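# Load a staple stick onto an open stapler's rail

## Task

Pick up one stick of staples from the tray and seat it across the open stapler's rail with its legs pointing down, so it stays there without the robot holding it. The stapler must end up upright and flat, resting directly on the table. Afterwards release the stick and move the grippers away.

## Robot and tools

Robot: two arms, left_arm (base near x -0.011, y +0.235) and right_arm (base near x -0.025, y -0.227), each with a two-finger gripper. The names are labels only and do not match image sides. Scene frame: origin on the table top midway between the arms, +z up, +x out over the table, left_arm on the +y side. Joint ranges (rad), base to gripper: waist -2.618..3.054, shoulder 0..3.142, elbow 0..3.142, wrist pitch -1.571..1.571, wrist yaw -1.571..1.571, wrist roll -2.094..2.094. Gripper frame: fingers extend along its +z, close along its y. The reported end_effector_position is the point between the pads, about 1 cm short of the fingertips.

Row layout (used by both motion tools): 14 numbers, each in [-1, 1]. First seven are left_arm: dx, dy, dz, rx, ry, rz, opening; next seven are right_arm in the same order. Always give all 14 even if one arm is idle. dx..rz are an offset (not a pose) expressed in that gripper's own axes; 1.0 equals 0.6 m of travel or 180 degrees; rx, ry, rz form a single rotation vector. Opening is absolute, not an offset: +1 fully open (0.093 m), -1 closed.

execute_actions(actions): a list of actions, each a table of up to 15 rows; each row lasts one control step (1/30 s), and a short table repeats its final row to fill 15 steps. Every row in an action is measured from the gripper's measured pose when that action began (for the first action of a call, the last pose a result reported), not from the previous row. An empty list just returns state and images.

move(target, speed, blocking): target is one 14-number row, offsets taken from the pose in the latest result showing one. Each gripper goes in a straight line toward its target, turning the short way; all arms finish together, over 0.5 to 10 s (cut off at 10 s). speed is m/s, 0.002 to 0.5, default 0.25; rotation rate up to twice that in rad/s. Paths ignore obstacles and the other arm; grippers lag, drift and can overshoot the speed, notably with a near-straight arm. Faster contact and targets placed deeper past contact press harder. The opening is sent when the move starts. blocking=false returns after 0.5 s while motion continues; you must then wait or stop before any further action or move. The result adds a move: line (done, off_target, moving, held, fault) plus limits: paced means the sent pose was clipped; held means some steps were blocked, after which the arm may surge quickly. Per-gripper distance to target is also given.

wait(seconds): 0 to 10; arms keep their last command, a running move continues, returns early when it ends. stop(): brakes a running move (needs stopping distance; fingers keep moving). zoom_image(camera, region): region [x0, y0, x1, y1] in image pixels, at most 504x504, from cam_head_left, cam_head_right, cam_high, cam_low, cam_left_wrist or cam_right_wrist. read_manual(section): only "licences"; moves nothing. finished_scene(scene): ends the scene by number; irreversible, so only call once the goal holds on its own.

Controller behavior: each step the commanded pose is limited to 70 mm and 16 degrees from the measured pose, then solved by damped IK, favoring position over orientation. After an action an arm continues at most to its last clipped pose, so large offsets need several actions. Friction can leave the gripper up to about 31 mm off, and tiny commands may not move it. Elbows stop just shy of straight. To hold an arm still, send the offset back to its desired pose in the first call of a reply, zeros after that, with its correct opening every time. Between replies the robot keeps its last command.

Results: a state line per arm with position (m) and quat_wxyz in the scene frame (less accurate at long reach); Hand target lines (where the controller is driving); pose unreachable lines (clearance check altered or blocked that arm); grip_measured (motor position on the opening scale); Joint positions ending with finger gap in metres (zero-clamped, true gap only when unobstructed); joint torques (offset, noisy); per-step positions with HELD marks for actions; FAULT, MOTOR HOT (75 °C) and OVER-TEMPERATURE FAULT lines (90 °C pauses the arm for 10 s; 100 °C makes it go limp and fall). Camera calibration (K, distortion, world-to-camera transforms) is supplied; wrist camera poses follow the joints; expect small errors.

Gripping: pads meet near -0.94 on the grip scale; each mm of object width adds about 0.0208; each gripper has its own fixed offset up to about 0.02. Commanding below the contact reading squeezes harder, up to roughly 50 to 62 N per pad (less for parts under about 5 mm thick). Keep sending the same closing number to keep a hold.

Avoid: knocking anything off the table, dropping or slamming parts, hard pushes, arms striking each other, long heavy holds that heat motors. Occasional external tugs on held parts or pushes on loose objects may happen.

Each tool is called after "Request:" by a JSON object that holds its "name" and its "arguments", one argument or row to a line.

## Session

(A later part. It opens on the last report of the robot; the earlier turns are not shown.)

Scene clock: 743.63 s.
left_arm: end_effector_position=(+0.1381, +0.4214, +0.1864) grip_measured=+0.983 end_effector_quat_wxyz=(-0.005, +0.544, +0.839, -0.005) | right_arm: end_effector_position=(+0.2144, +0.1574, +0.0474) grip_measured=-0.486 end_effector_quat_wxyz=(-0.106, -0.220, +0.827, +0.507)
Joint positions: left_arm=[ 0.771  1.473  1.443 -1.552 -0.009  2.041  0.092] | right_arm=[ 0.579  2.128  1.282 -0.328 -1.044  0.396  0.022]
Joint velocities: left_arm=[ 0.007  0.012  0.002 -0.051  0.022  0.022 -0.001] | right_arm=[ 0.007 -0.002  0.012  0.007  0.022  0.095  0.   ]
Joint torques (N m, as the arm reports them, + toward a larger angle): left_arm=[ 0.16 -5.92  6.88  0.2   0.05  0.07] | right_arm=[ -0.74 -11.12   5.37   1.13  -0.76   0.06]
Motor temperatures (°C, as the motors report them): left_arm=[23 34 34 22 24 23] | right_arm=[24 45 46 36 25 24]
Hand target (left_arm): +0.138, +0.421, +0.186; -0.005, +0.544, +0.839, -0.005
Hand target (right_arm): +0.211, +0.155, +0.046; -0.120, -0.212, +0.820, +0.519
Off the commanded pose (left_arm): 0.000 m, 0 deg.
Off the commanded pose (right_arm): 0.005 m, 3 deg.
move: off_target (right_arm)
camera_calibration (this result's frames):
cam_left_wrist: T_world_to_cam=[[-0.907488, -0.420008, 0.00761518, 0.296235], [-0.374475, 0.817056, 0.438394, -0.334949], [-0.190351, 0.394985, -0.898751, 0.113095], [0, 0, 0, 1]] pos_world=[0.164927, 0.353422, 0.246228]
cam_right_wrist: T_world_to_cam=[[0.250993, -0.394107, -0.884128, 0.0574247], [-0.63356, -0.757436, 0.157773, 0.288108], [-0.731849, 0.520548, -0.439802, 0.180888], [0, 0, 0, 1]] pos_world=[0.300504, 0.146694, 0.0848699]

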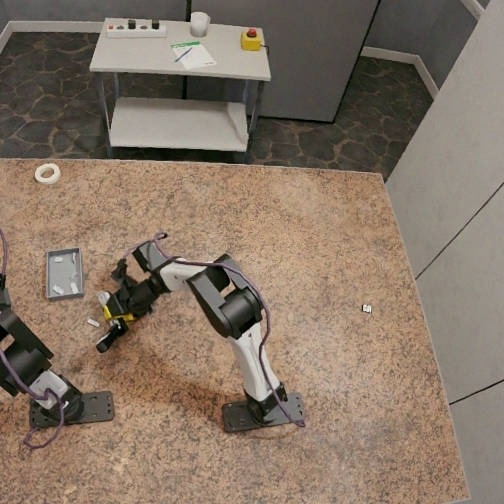

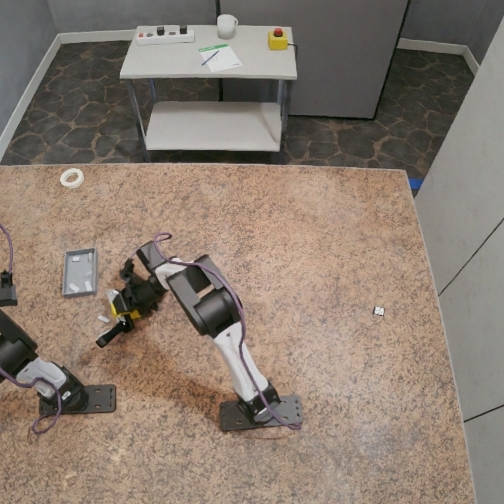

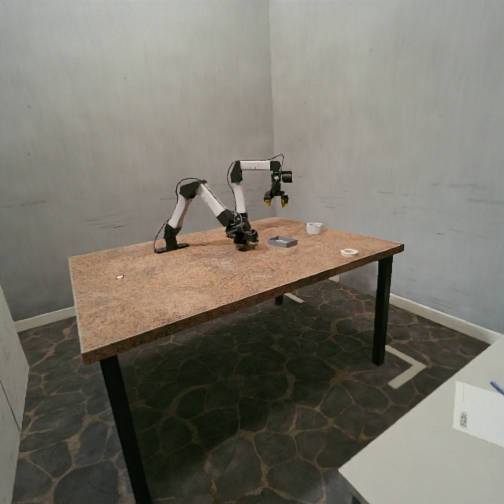

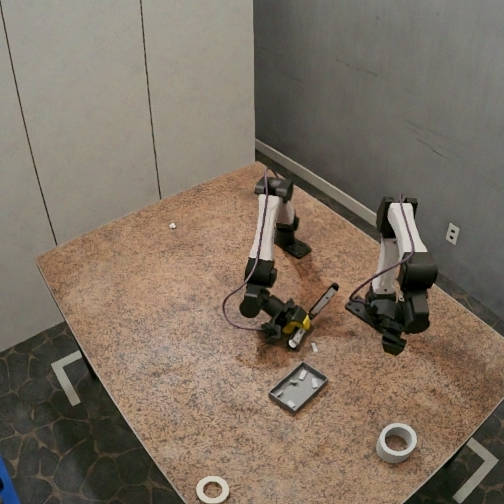

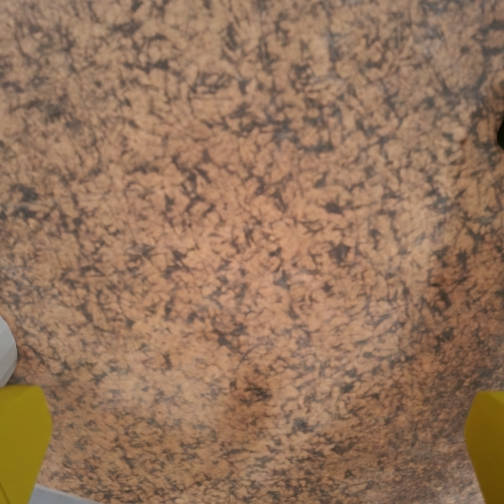

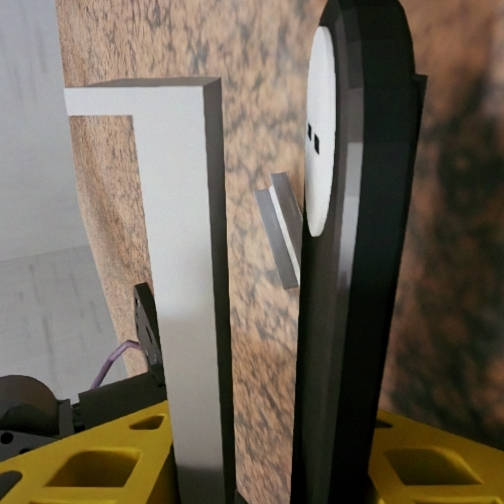

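Request:
{"name": "move", "arguments": {
  "target": [0,0,0,0,0,0,1, 0.002,-0.044,-0.005,0,0,0,-0.5],
  "speed": 0.05
}}

Request:
{"name": "zoom_image", "arguments": {
  "camera": "cam_low",
  "region": [230,260,380,380]
}}

Request:
{"name": "zoom_image", "arguments": {
  "camera": "cam_high",
  "region": [200,190,300,260]
}}

Scene clock: 772.23 s.
left_arm: end_effector_position=(+0.1381, +0.4214, +0.1864) grip_measured=+0.983 end_effector_quat_wxyz=(-0.005, +0.544, +0.839, -0.005) | right_arm: end_effector_position=(+0.2207, +0.1516, +0.0391) grip_measured=-0.486 end_effector_quat_wxyz=(-0.098, -0.227, +0.823, +0.511)
Joint positions: left_arm=[ 0.771  1.473  1.443 -1.552 -0.009  2.041  0.092] | right_arm=[ 0.557  2.153  1.282 -0.325 -1.056  0.345  0.022]
Joint velocities: left_arm=[-0.017  0.012  0.007  0.051  0.007  0.007 -0.001] | right_arm=[-0.012 -0.007 -0.002  0.037 -0.022 -0.051 -0.001]
Joint torques (N m, as the arm reports them, + toward a larger angle): left_arm=[ 0.08 -5.93  6.93  0.19  0.04  0.06] | right_arm=[-1.56 -9.74  5.36  0.98 -0.37 -0.13]
Motor temperatures (°C, as the motors report them): left_arm=[23 34 34 22 24 23] | right_arm=[24 46 44 37 26 24]
Hand target (left_arm): +0.138, +0.421, +0.186; -0.005, +0.544, +0.839, -0.005
Hand target (right_arm): +0.221, +0.144, +0.025; -0.106, -0.220, +0.827, +0.507
Off the commanded pose (left_arm): 0.000 m, 0 deg.
Off the commanded pose (right_arm): 0.016 m, 1 deg.
move: off_target (right_arm)
camera_calibration (this result's frames):
cam_left_wrist: T_world_to_cam=[[-0.907488, -0.420008, 0.00761518, 0.296235], [-0.374475, 0.817056, 0.438394, -0.334949], [-0.190351, 0.394985, -0.898751, 0.113095], [0, 0, 0, 1]] pos_world=[0.164927, 0.353422, 0.246228]
cam_right_wrist: T_world_to_cam=[[0.268109, -0.379119, -0.885656, 0.0402166], [-0.631536, -0.763397, 0.135603, 0.290337], [-0.727517, 0.522967, -0.444101, 0.1837], [0, 0, 0, 1]] pos_world=[0.306221, 0.14082, 0.0778288]

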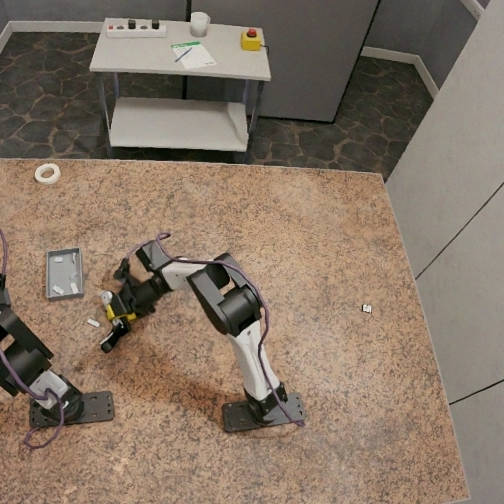

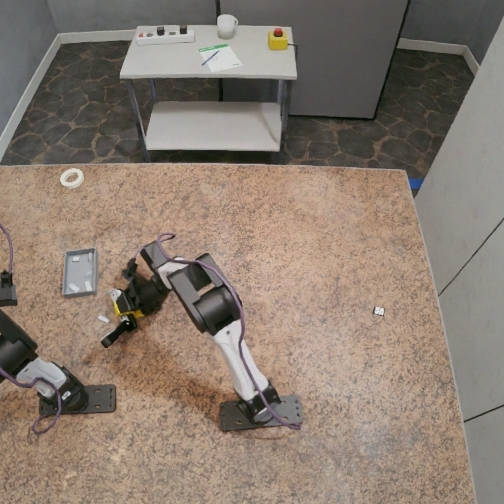

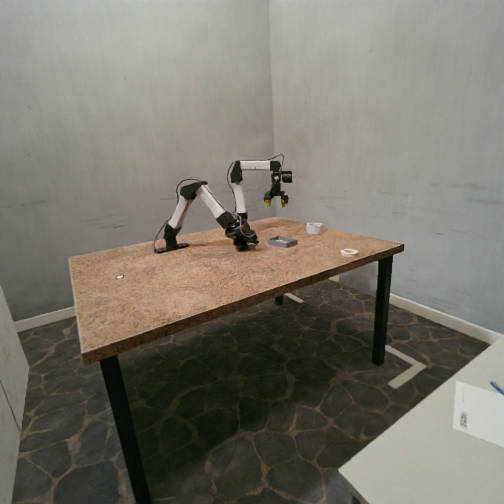

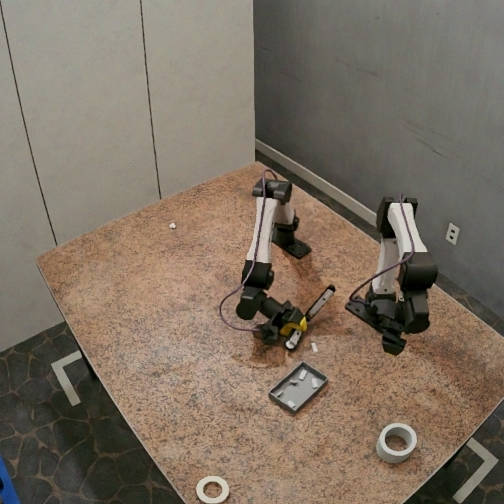

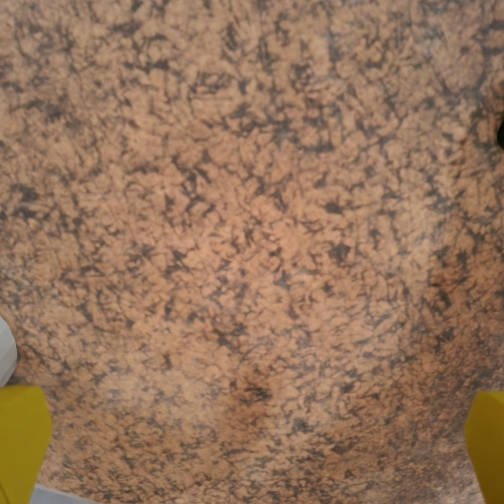

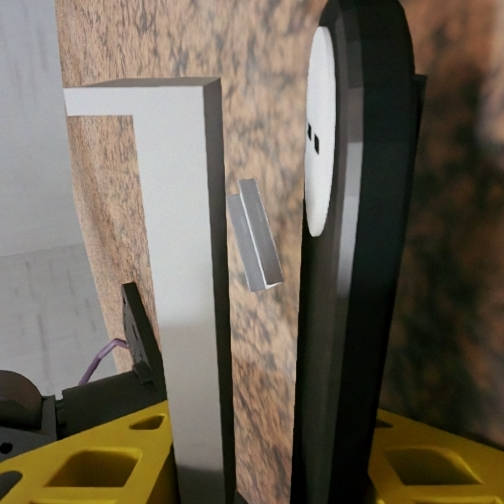

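Region (230, 260, 380, 380) of cam_low's 504x504 image, scaled by 3.360, with more detail than that image has; it fills the top 403 rows of this view, and the rest is white.

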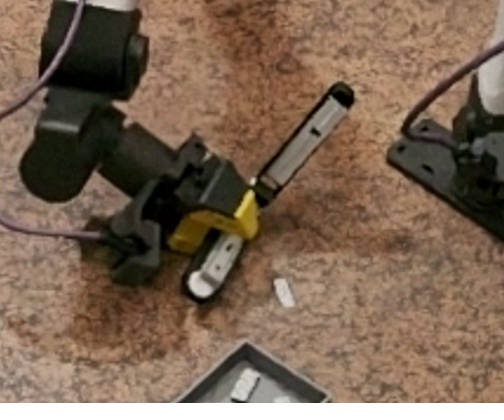

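Region (200, 190, 300, 260) of cam_high's 504x504 image, scaled by 5.040, with more detail than that image has; it fills the top 353 rows of this view, and the rest is white.

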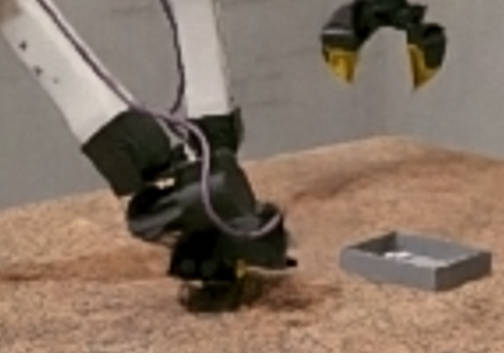

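Request:
{"name": "move", "arguments": {
  "target": [0,0,0,0,0,0,1, 0,-0.028,0.014,0,0,0,-0.5],
  "speed": 0.04
}}

Scene clock: 778.67 s.
left_arm: end_effector_position=(+0.1381, +0.4214, +0.1864) grip_measured=+0.983 end_effector_quat_wxyz=(-0.005, +0.544, +0.839, -0.005) | right_arm: end_effector_position=(+0.2204, +0.1516, +0.0388) grip_measured=-0.486 end_effector_quat_wxyz=(-0.101, -0.228, +0.820, +0.515)
Joint positions: left_arm=[ 0.771  1.473  1.443 -1.552 -0.009  2.041  0.092] | right_arm=[ 0.555  2.158  1.282 -0.321 -1.068  0.343  0.022]
Joint velocities: left_arm=[ 0.012 -0.022 -0.002 -0.022  0.051 -0.022  0.001] | right_arm=[-0.002  0.002  0.007 -0.007 -0.037  0.037 -0.001]
Joint torques (N m, as the arm reports them, + toward a larger angle): left_arm=[ 0.15 -6.1   6.95  0.2   0.06  0.04] | right_arm=[-0.36 -8.52  5.73  1.35 -0.23 -0.06]
Motor temperatures (°C, as the motors report them): left_arm=[23 34 34 22 24 23] | right_arm=[24 46 44 37 26 24]
Hand target (left_arm): +0.138, +0.421, +0.186; -0.005, +0.544, +0.839, -0.005
Hand target (right_arm): +0.221, +0.151, +0.021; -0.099, -0.228, +0.823, +0.510
Off the commanded pose (left_arm): 0.000 m, 0 deg.
Off the commanded pose (right_arm): 0.019 m, 1 deg.
move: off_target (right_arm)
camera_calibration (this result's frames):
cam_left_wrist: T_world_to_cam=[[-0.907488, -0.420008, 0.00761518, 0.296235], [-0.374475, 0.817056, 0.438394, -0.334949], [-0.190351, 0.394985, -0.898751, 0.113095], [0, 0, 0, 1]] pos_world=[0.164927, 0.353422, 0.246228]
cam_right_wrist: T_world_to_cam=[[0.263649, -0.369951, -0.890856, 0.0399069], [-0.627799, -0.766979, 0.132711, 0.290015], [-0.732364, 0.524289, -0.434468, 0.183843], [0, 0, 0, 1]] pos_world=[0.30619, 0.140812, 0.0769374]

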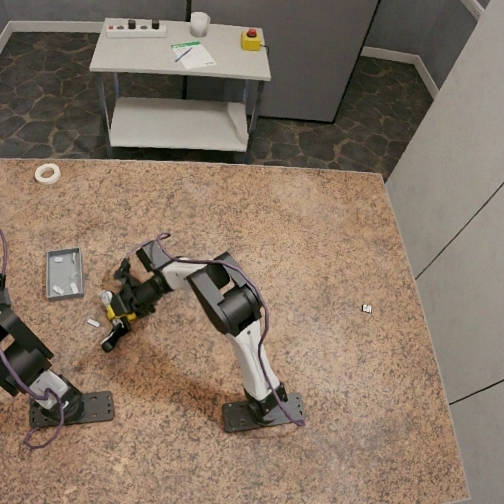

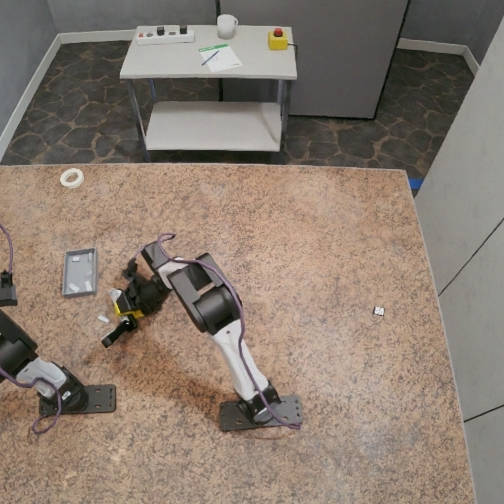

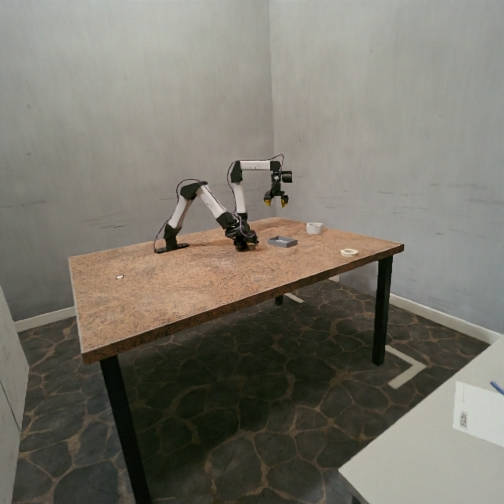

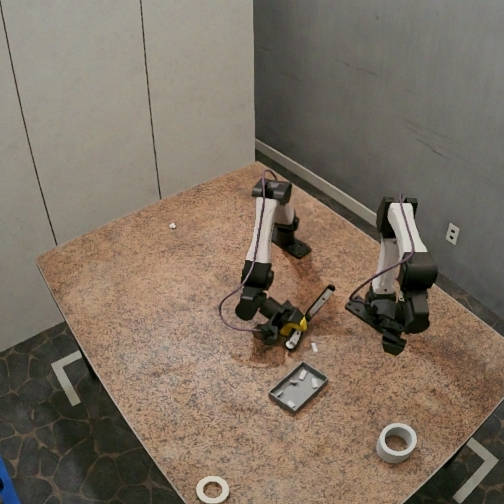

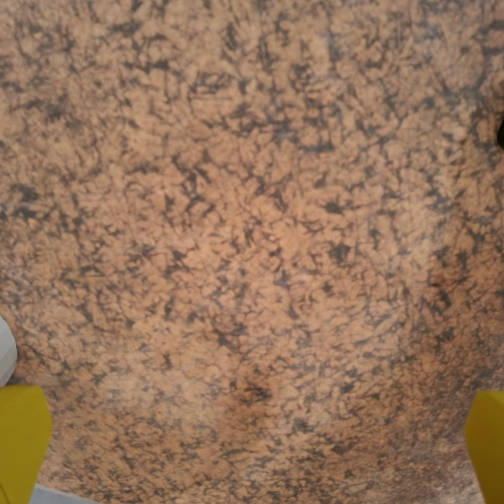

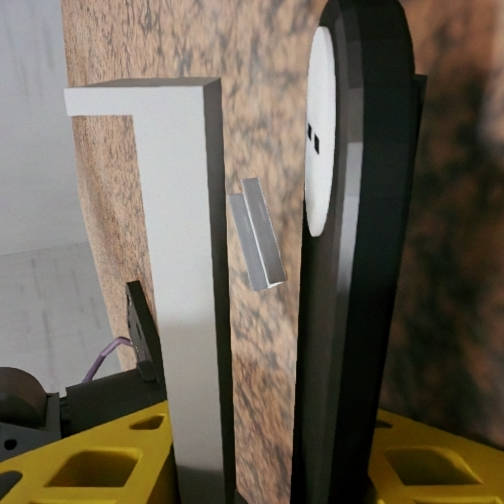

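In contact. Open slightly, then withdraw.

Request:
{"name": "move", "arguments": {
  "target": [0,0,0,0,0,0,1, 0,0.005,0,0,0,0,-0.25]
}}

Request:
{"name": "move", "arguments": {
  "target": [0,0,0,0,0,0,1, 0,0,-0.07,0,0,0,-0.25],
  "speed": 0.04
}}

Request:
{"name": "zoom_image", "arguments": {
  "camera": "cam_low",
  "region": [230,260,380,380]
}}

Scene clock: 785.80 s.
left_arm: end_effector_position=(+0.1381, +0.4214, +0.1864) grip_measured=+0.983 end_effector_quat_wxyz=(-0.005, +0.544, +0.839, -0.005) | right_arm: end_effector_position=(+0.2197, +0.1519, +0.0423) grip_measured=-0.252 end_effector_quat_wxyz=(-0.103, -0.228, +0.816, +0.520)
Joint positions: left_arm=[ 0.771  1.473  1.443 -1.552 -0.009  2.041  0.092] | right_arm=[ 0.554  2.154  1.282 -0.322 -1.082  0.344  0.033]
Joint velocities: left_arm=[-0.002  0.022 -0.012 -0.022  0.022  0.007  0.   ] | right_arm=[ 0.002  0.002 -0.017 -0.037 -0.081  0.007 -0.001]
Joint torques (N m, as the arm reports them, + toward a larger angle): left_arm=[ 0.08 -6.03  6.99  0.19  0.02  0.08] | right_arm=[  0.01 -11.94   6.78   0.97  -0.27   0.04]
Motor temperatures (°C, as the motors report them): left_arm=[23 34 34 22 24 23] | right_arm=[24 45 44 37 26 24]
Hand target (left_arm): +0.138, +0.421, +0.186; -0.005, +0.544, +0.839, -0.005
Hand target (right_arm): +0.220, +0.153, +0.042; -0.101, -0.228, +0.820, +0.515
Off the commanded pose (left_arm): 0.000 m, 0 deg.
Off the commanded pose (right_arm): 0.001 m, 1 deg.
move: done
camera_calibration (this result's frames):
cam_left_wrist: T_world_to_cam=[[-0.907488, -0.420008, 0.00761518, 0.296235], [-0.374475, 0.817056, 0.438394, -0.334949], [-0.190351, 0.394985, -0.898751, 0.113095], [0, 0, 0, 1]] pos_world=[0.164927, 0.353422, 0.246228]
cam_right_wrist: T_world_to_cam=[[0.259272, -0.359053, -0.896582, 0.0428308], [-0.62464, -0.770372, 0.127878, 0.289358], [-0.736616, 0.526886, -0.424014, 0.184866], [0, 0, 0, 1]] pos_world=[0.305815, 0.140889, 0.0797847]

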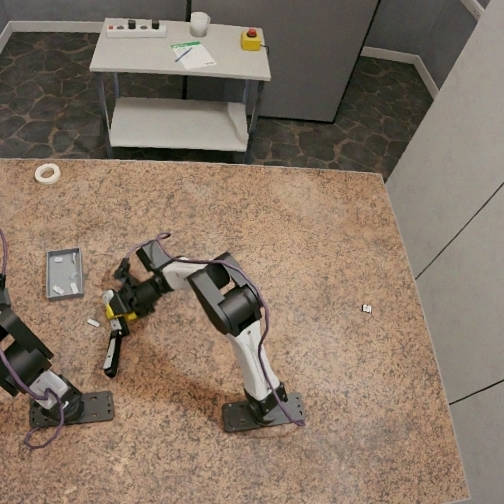

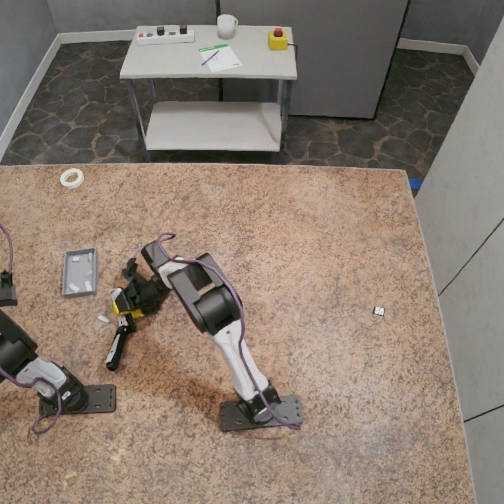

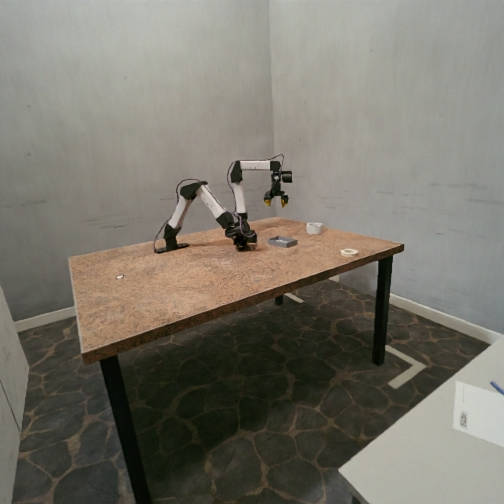

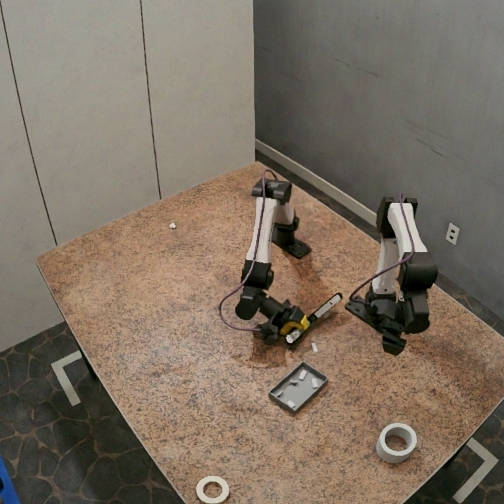

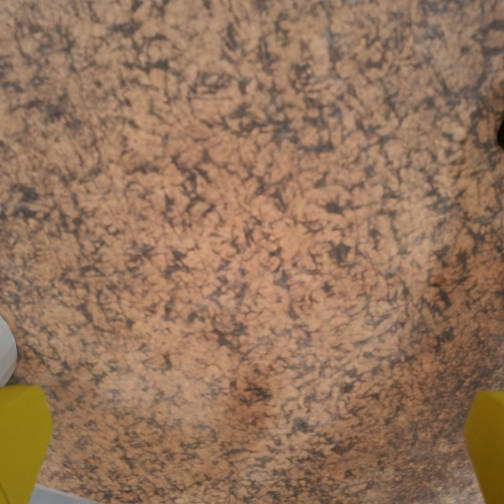

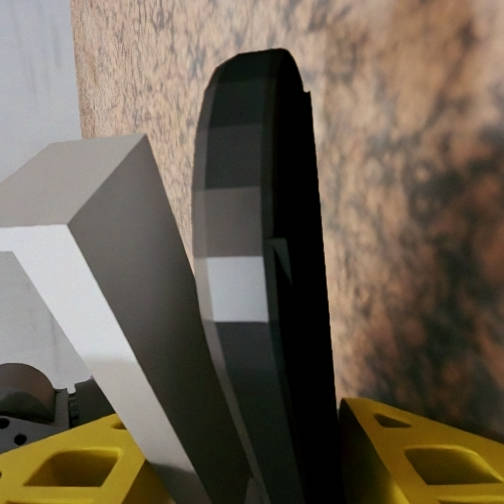

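Scene clock: 787.17 s.
left_arm: end_effector_position=(+0.1381, +0.4214, +0.1864) grip_measured=+0.983 end_effector_quat_wxyz=(-0.005, +0.544, +0.839, -0.005) | right_arm: end_effector_position=(+0.2312, +0.1162, +0.0466) grip_measured=-0.251 end_effector_quat_wxyz=(-0.115, -0.220, +0.823, +0.511)
Joint positions: left_arm=[ 0.771  1.473  1.443 -1.552 -0.009  2.041  0.092] | right_arm=[ 0.465  2.148  1.323 -0.571 -1.094  0.157  0.033]
Joint velocities: left_arm=[ 0.007  0.002 -0.007 -0.007 -0.007  0.007  0.001] | right_arm=[ 0.002  0.007  0.007 -0.022  0.051 -0.007 -0.   ]
Joint torques (N m, as the arm reports them, + toward a larger angle): left_arm=[ 0.07 -6.06  6.93  0.21  0.04  0.05] | right_arm=[ -0.84 -12.97   8.34   0.59  -0.57  -0.13]
Motor temperatures (°C, as the motors report them): left_arm=[23 34 34 22 24 23] | right_arm=[24 46 44 37 26 24]
Hand target (left_arm): +0.138, +0.421, +0.186; -0.005, +0.544, +0.839, -0.005
Hand target (right_arm): +0.237, +0.118, +0.060; -0.103, -0.228, +0.817, +0.520
Off the commanded pose (left_arm): 0.000 m, 0 deg.
Off the commanded pose (right_arm): 0.015 m, 2 deg.
move: off_target (right_arm)
camera_calibration (this result's frames):
cam_left_wrist: T_world_to_cam=[[-0.907488, -0.420008, 0.00761518, 0.296235], [-0.374475, 0.817056, 0.438394, -0.334949], [-0.190351, 0.394985, -0.898751, 0.113095], [0, 0, 0, 1]] pos_world=[0.164927, 0.353422, 0.246228]
cam_right_wrist: T_world_to_cam=[[0.238762, -0.386263, -0.890951, 0.038532], [-0.62283, -0.76483, 0.164675, 0.265764], [-0.745034, 0.515593, -0.423188, 0.217133], [0, 0, 0, 1]] pos_world=[0.318097, 0.106195, 0.0824535]

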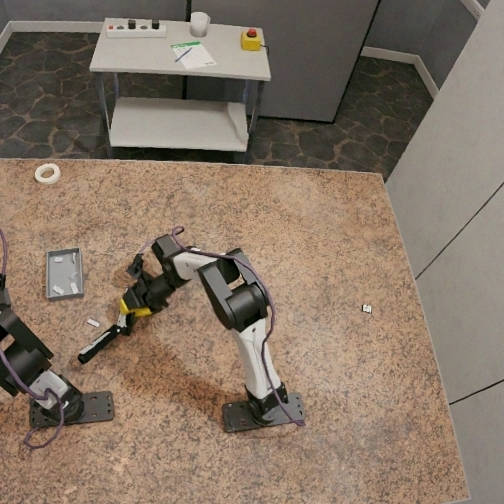

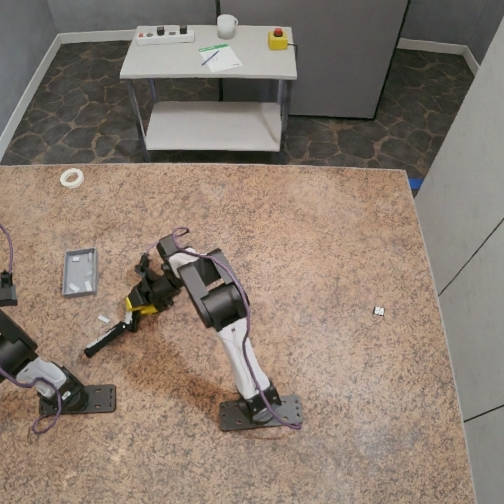

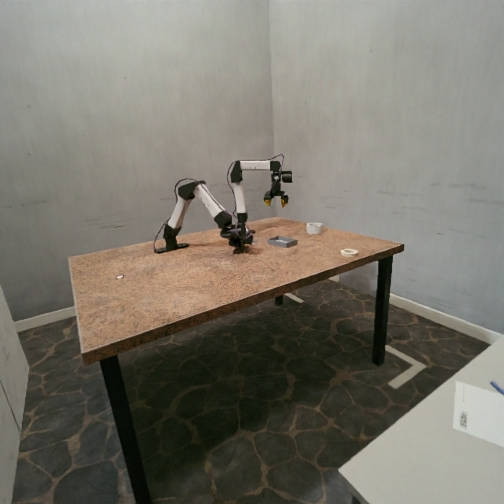

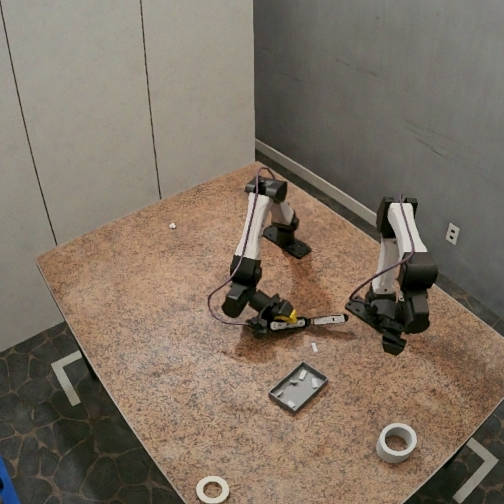

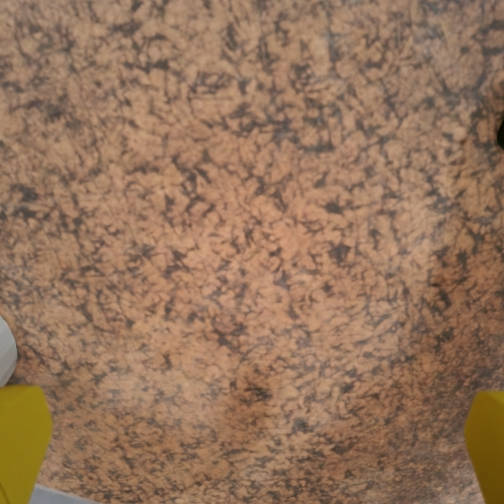

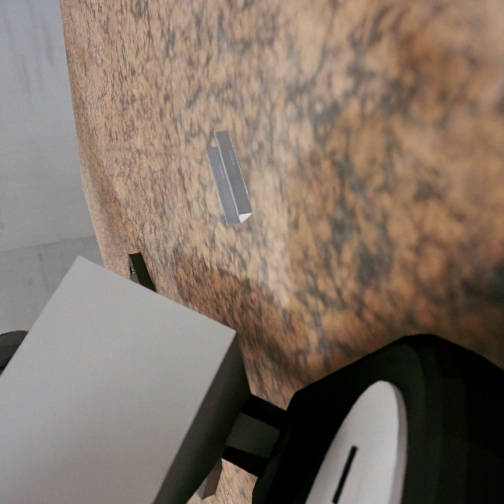

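Region (230, 260, 380, 380) of cam_low's 504x504 image, scaled by 3.360, with more detail than that image has; it fills the top 403 rows of this view, and the rest is white.

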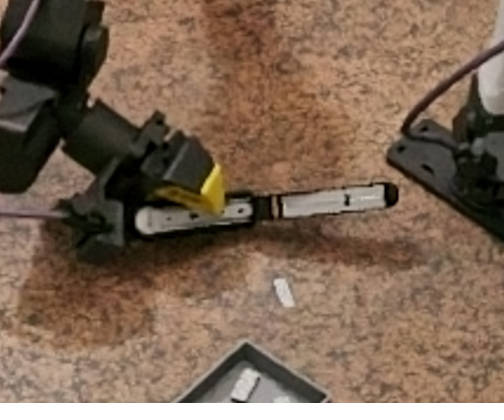

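Request:
{"name": "zoom_image", "arguments": {
  "camera": "cam_head_right",
  "region": [60,250,200,370]
}}

Request:
{"name": "zoom_image", "arguments": {
  "camera": "cam_high",
  "region": [200,190,300,260]
}}

Region (60, 250, 200, 370) of cam_head_right's 504x504 image, scaled by 3.600, with more detail than that image has; it fills the top 432 rows of this view, and the rest is white.

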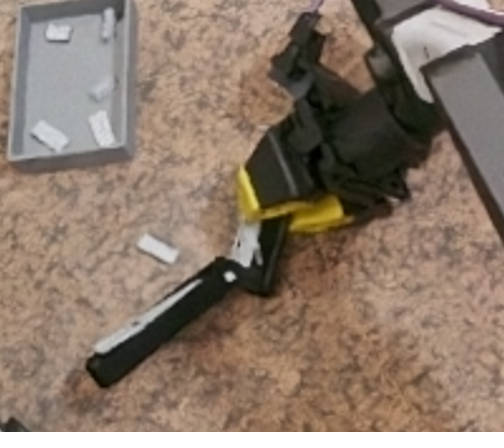

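Region (200, 190, 300, 260) of cam_high's 504x504 image, scaled by 5.040, with more detail than that image has; it fills the top 353 rows of this view, and the rest is white.

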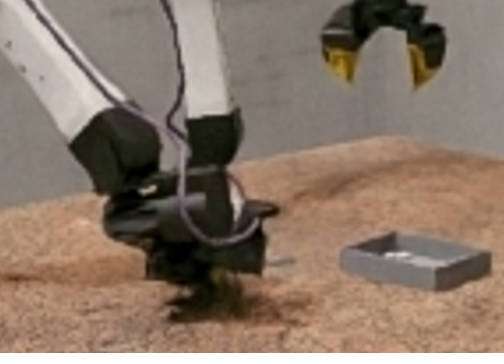

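Request:
{"name": "move", "arguments": {
  "target": [0,0,0,0,0,0,1, 0,0.12,-0.1,0,0,0,-0.25],
  "speed": 0.08
}}

Request:
{"name": "move", "arguments": {
  "target": [0,0,0,0,0,0,1, 0,0,0,0.35,0,0,0.3]
}}

Scene clock: 807.83 s.
left_arm: end_effector_position=(+0.1381, +0.4214, +0.1864) grip_measured=+0.983 end_effector_quat_wxyz=(-0.005, +0.544, +0.839, -0.005) | right_arm: end_effector_position=(+0.2350, +0.0948, +0.1225) grip_measured=-0.250 end_effector_quat_wxyz=(-0.126, -0.214, +0.832, +0.496)
Joint positions: left_arm=[ 0.771  1.473  1.443 -1.552 -0.009  2.041  0.092] | right_arm=[ 0.417  2.033  1.497 -0.992 -1.075  0.046  0.033]
Joint velocities: left_arm=[-0.027  0.007 -0.007 -0.066  0.022 -0.037  0.   ] | right_arm=[ 0.012 -0.012 -0.017 -0.007  0.022 -0.051  0.   ]
Joint torques (N m, as the arm reports them, + toward a larger angle): left_arm=[ 0.22 -6.11  6.9   0.2   0.04  0.06] | right_arm=[ -1.05 -12.29   9.45   0.4   -0.67  -0.14]
Motor temperatures (°C, as the motors report them): left_arm=[23 34 34 22 24 23] | right_arm=[24 50 46 35 26 24]
Hand target (left_arm): +0.138, +0.421, +0.186; -0.005, +0.544, +0.839, -0.005
Hand target (right_arm): +0.239, +0.096, +0.138; -0.115, -0.220, +0.823, +0.510
Off the commanded pose (left_arm): 0.000 m, 0 deg.
Off the commanded pose (right_arm): 0.016 m, 2 deg.
move: off_target (right_arm)
camera_calibration (this result's frames):
cam_left_wrist: T_world_to_cam=[[-0.907488, -0.420008, 0.00761518, 0.296235], [-0.374475, 0.817056, 0.438394, -0.334949], [-0.190351, 0.394985, -0.898751, 0.113095], [0, 0, 0, 1]] pos_world=[0.164927, 0.353422, 0.246228]
cam_right_wrist: T_world_to_cam=[[0.225247, -0.420025, -0.879115, 0.101934], [-0.618657, -0.758717, 0.203989, 0.232852], [-0.75268, 0.497923, -0.430751, 0.267522], [0, 0, 0, 1]] pos_world=[0.322454, 0.0862785, 0.157348]

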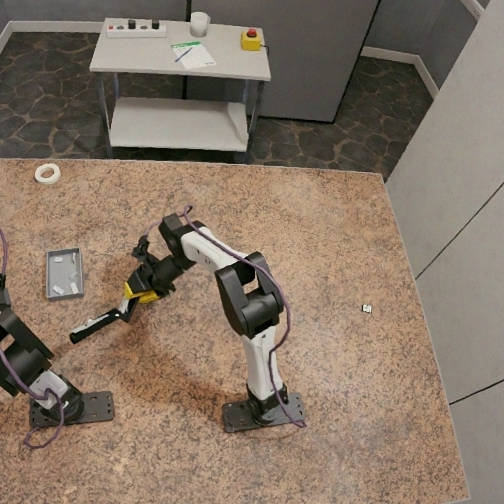

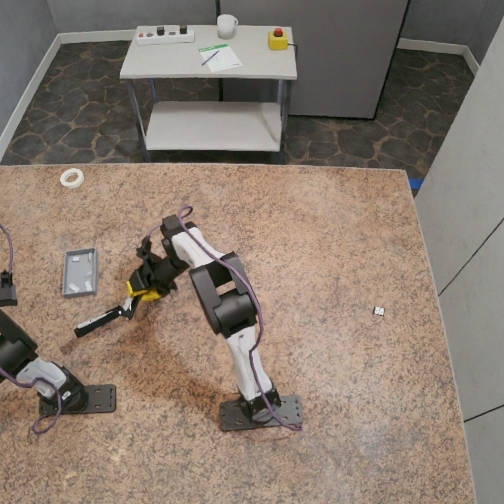

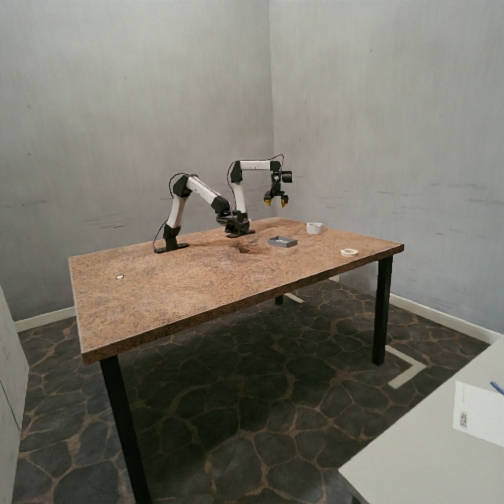

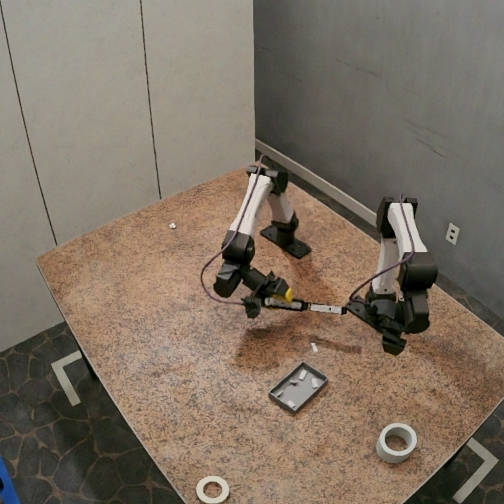

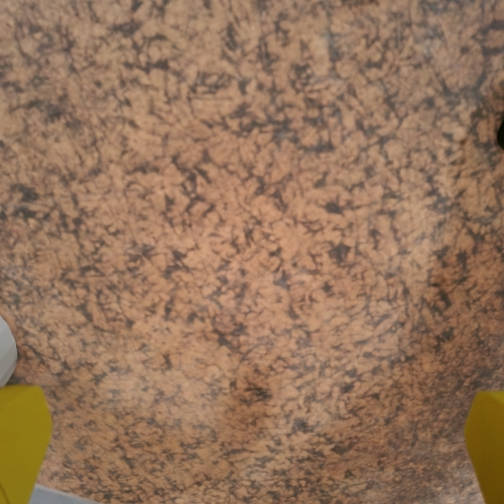

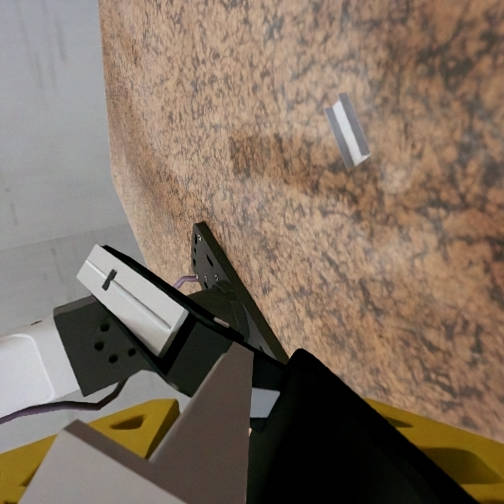

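Scene clock: 810.63 s.
left_arm: end_effector_position=(+0.1381, +0.4214, +0.1864) grip_measured=+0.983 end_effector_quat_wxyz=(-0.005, +0.544, +0.839, -0.005) | right_arm: end_effector_position=(+0.2336, +0.0940, +0.1280) grip_measured=+0.299 end_effector_quat_wxyz=(+0.003, -0.254, +0.967, +0.002)
Joint positions: left_arm=[ 0.771  1.473  1.443 -1.552 -0.009  2.041  0.092] | right_arm=[ 0.786  2.129  2.02  -1.455  0.001  0.379  0.06 ]
Joint velocities: left_arm=[ 0.007 -0.012 -0.002 -0.007 -0.022 -0.051 -0.001] | right_arm=[ 0.007  0.002  0.002  0.007 -0.051  0.022 -0.   ]
Joint torques (N m, as the arm reports them, + toward a larger angle): left_arm=[ 0.16 -6.02  6.95  0.18  0.04  0.06] | right_arm=[ -0.05 -10.32   9.1    0.28   0.3    0.15]
Motor temperatures (°C, as the motors report them): left_arm=[23 34 34 22 24 23] | right_arm=[24 50 46 35 26 24]
Hand target (left_arm): +0.138, +0.421, +0.186; -0.005, +0.544, +0.839, -0.005
Hand target (right_arm): +0.235, +0.094, +0.124; +0.000, -0.251, +0.968, -0.009
Off the commanded pose (left_arm): 0.000 m, 0 deg.
Off the commanded pose (right_arm): 0.006 m, 2 deg.
move: done
camera_calibration (this result's frames):
cam_left_wrist: T_world_to_cam=[[-0.907488, -0.420008, 0.00761518, 0.296235], [-0.374475, 0.817056, 0.438394, -0.334949], [-0.190351, 0.394985, -0.898751, 0.113095], [0, 0, 0, 1]] pos_world=[0.164927, 0.353422, 0.246228]
cam_right_wrist: T_world_to_cam=[[0.485433, -0.874274, -0.000363, -0.0238288], [-0.795383, -0.441802, 0.414943, 0.214722], [-0.362934, -0.201138, -0.909847, 0.305169], [0, 0, 0, 1]] pos_world=[0.293109, 0.135413, 0.188551]

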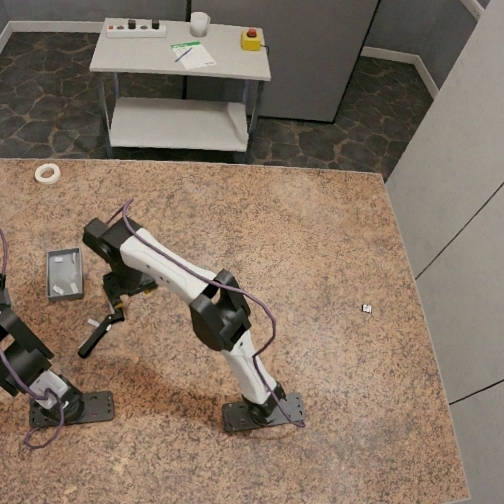

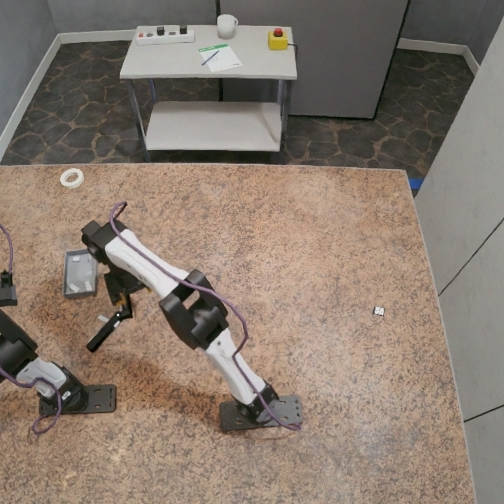

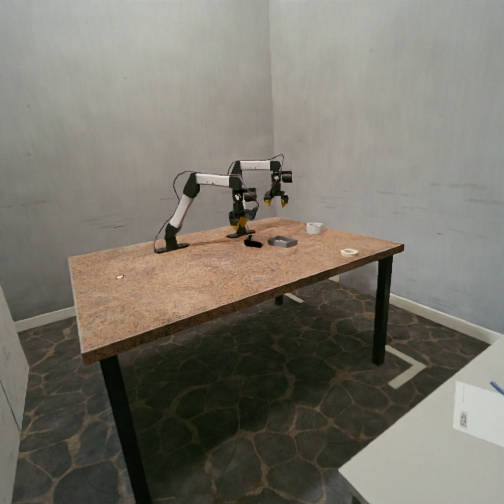

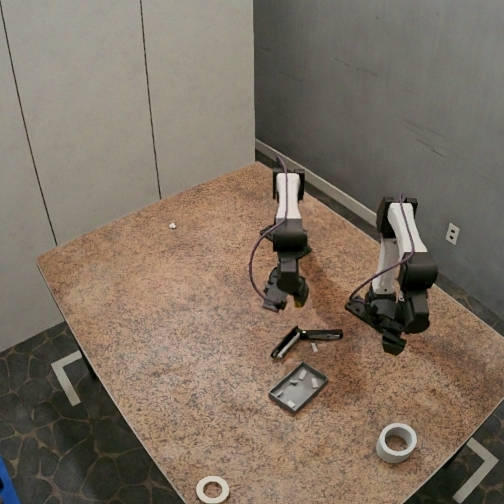

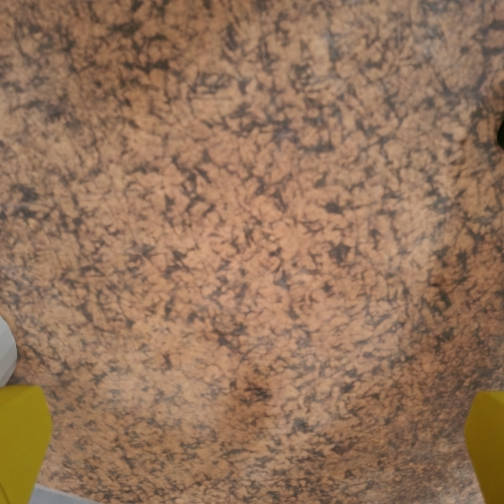

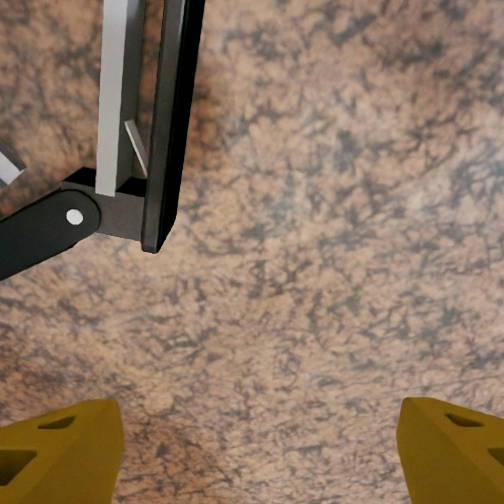

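Request:
{"name": "move", "arguments": {
  "target": [0,0,0,0,0,0,1, -0.19,0.065,0.03,0,0,0.057,0.3],
  "speed": 0.2
}}

Scene clock: 886.27 s.
left_arm: end_effector_position=(+0.1381, +0.4214, +0.1864) grip_measured=+0.983 end_effector_quat_wxyz=(-0.005, +0.544, +0.839, -0.005) | right_arm: end_effector_position=(+0.3113, +0.1856, +0.1157) grip_measured=+0.299 end_effector_quat_wxyz=(+0.086, -0.175, +0.978, +0.072)
Joint positions: left_arm=[ 0.771  1.473  1.443 -1.552 -0.009  2.041  0.092] | right_arm=[ 0.78   2.639  2.856 -1.563  0.003  0.533  0.06 ]
Joint velocities: left_arm=[-0.002  0.027 -0.007 -0.007  0.007 -0.007 -0.001] | right_arm=[-0.012 -0.007  0.027  0.007  0.007  0.007 -0.   ]
Joint torques (N m, as the arm reports them, + toward a larger angle): left_arm=[ 0.17 -6.    6.95  0.19  0.06  0.05] | right_arm=[ -0.91 -13.97   8.85   0.67   0.13   0.12]
Motor temperatures (°C, as the motors report them): left_arm=[23 34 35 22 24 23] | right_arm=[24 49 50 32 25 24]
Hand target (left_arm): +0.138, +0.421, +0.186; -0.005, +0.544, +0.839, -0.005
Hand target (right_arm): +0.314, +0.182, +0.110; +0.079, -0.166, +0.981, +0.068
Off the commanded pose (left_arm): 0.000 m, 0 deg.
Off the commanded pose (right_arm): 0.006 m, 13 deg.
joint sent to its limit (right arm) — the command would take joint 4 (wrist pitch) past its lower limit, so that joint was sent only as far as its limit.
move: off_target (right_arm)
camera_calibration (this result's frames):
cam_left_wrist: T_world_to_cam=[[-0.907488, -0.420008, 0.00761518, 0.296235], [-0.374475, 0.817056, 0.438394, -0.334949], [-0.190351, 0.394985, -0.898751, 0.113095], [0, 0, 0, 1]] pos_world=[0.164927, 0.353422, 0.246228]
cam_right_wrist: T_world_to_cam=[[0.34808, -0.930882, -0.110899, 0.0845438], [-0.900652, -0.364888, 0.235972, 0.361345], [-0.260128, 0.017744, -0.965411, 0.274426], [0, 0, 0, 1]] pos_world=[0.367404, 0.205681, 0.189043]

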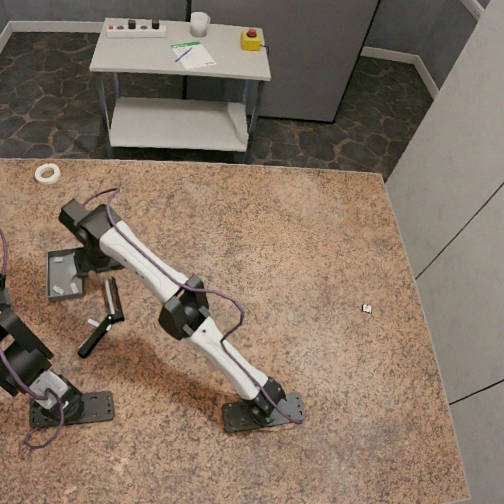

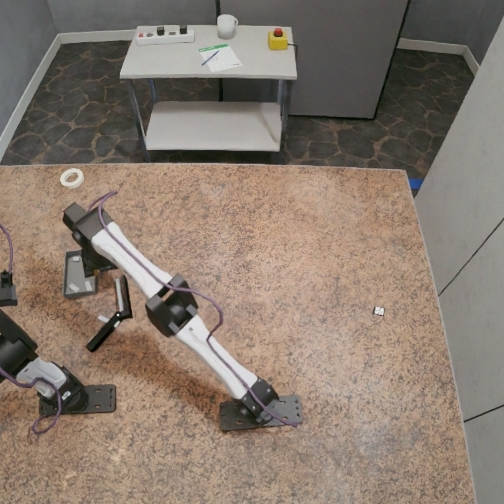

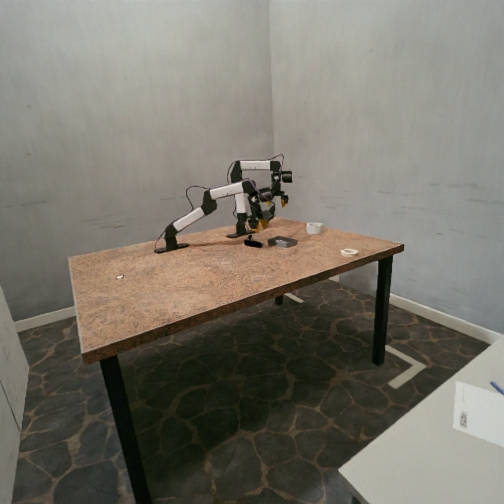

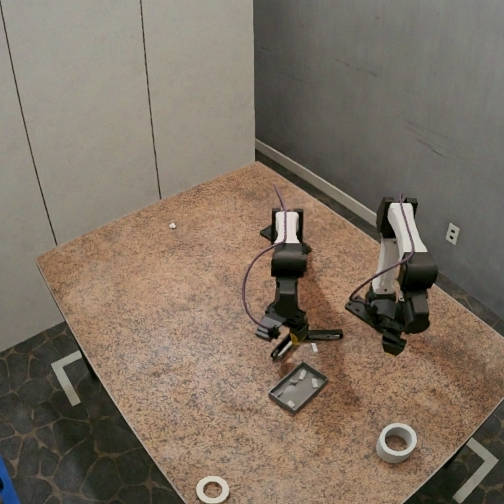

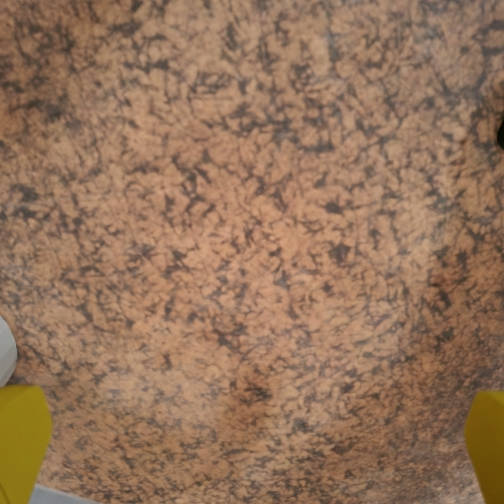

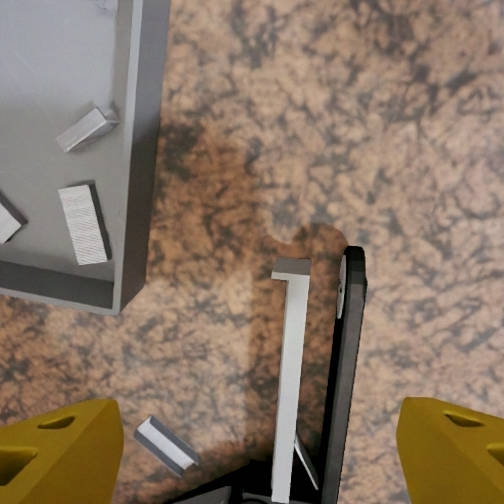

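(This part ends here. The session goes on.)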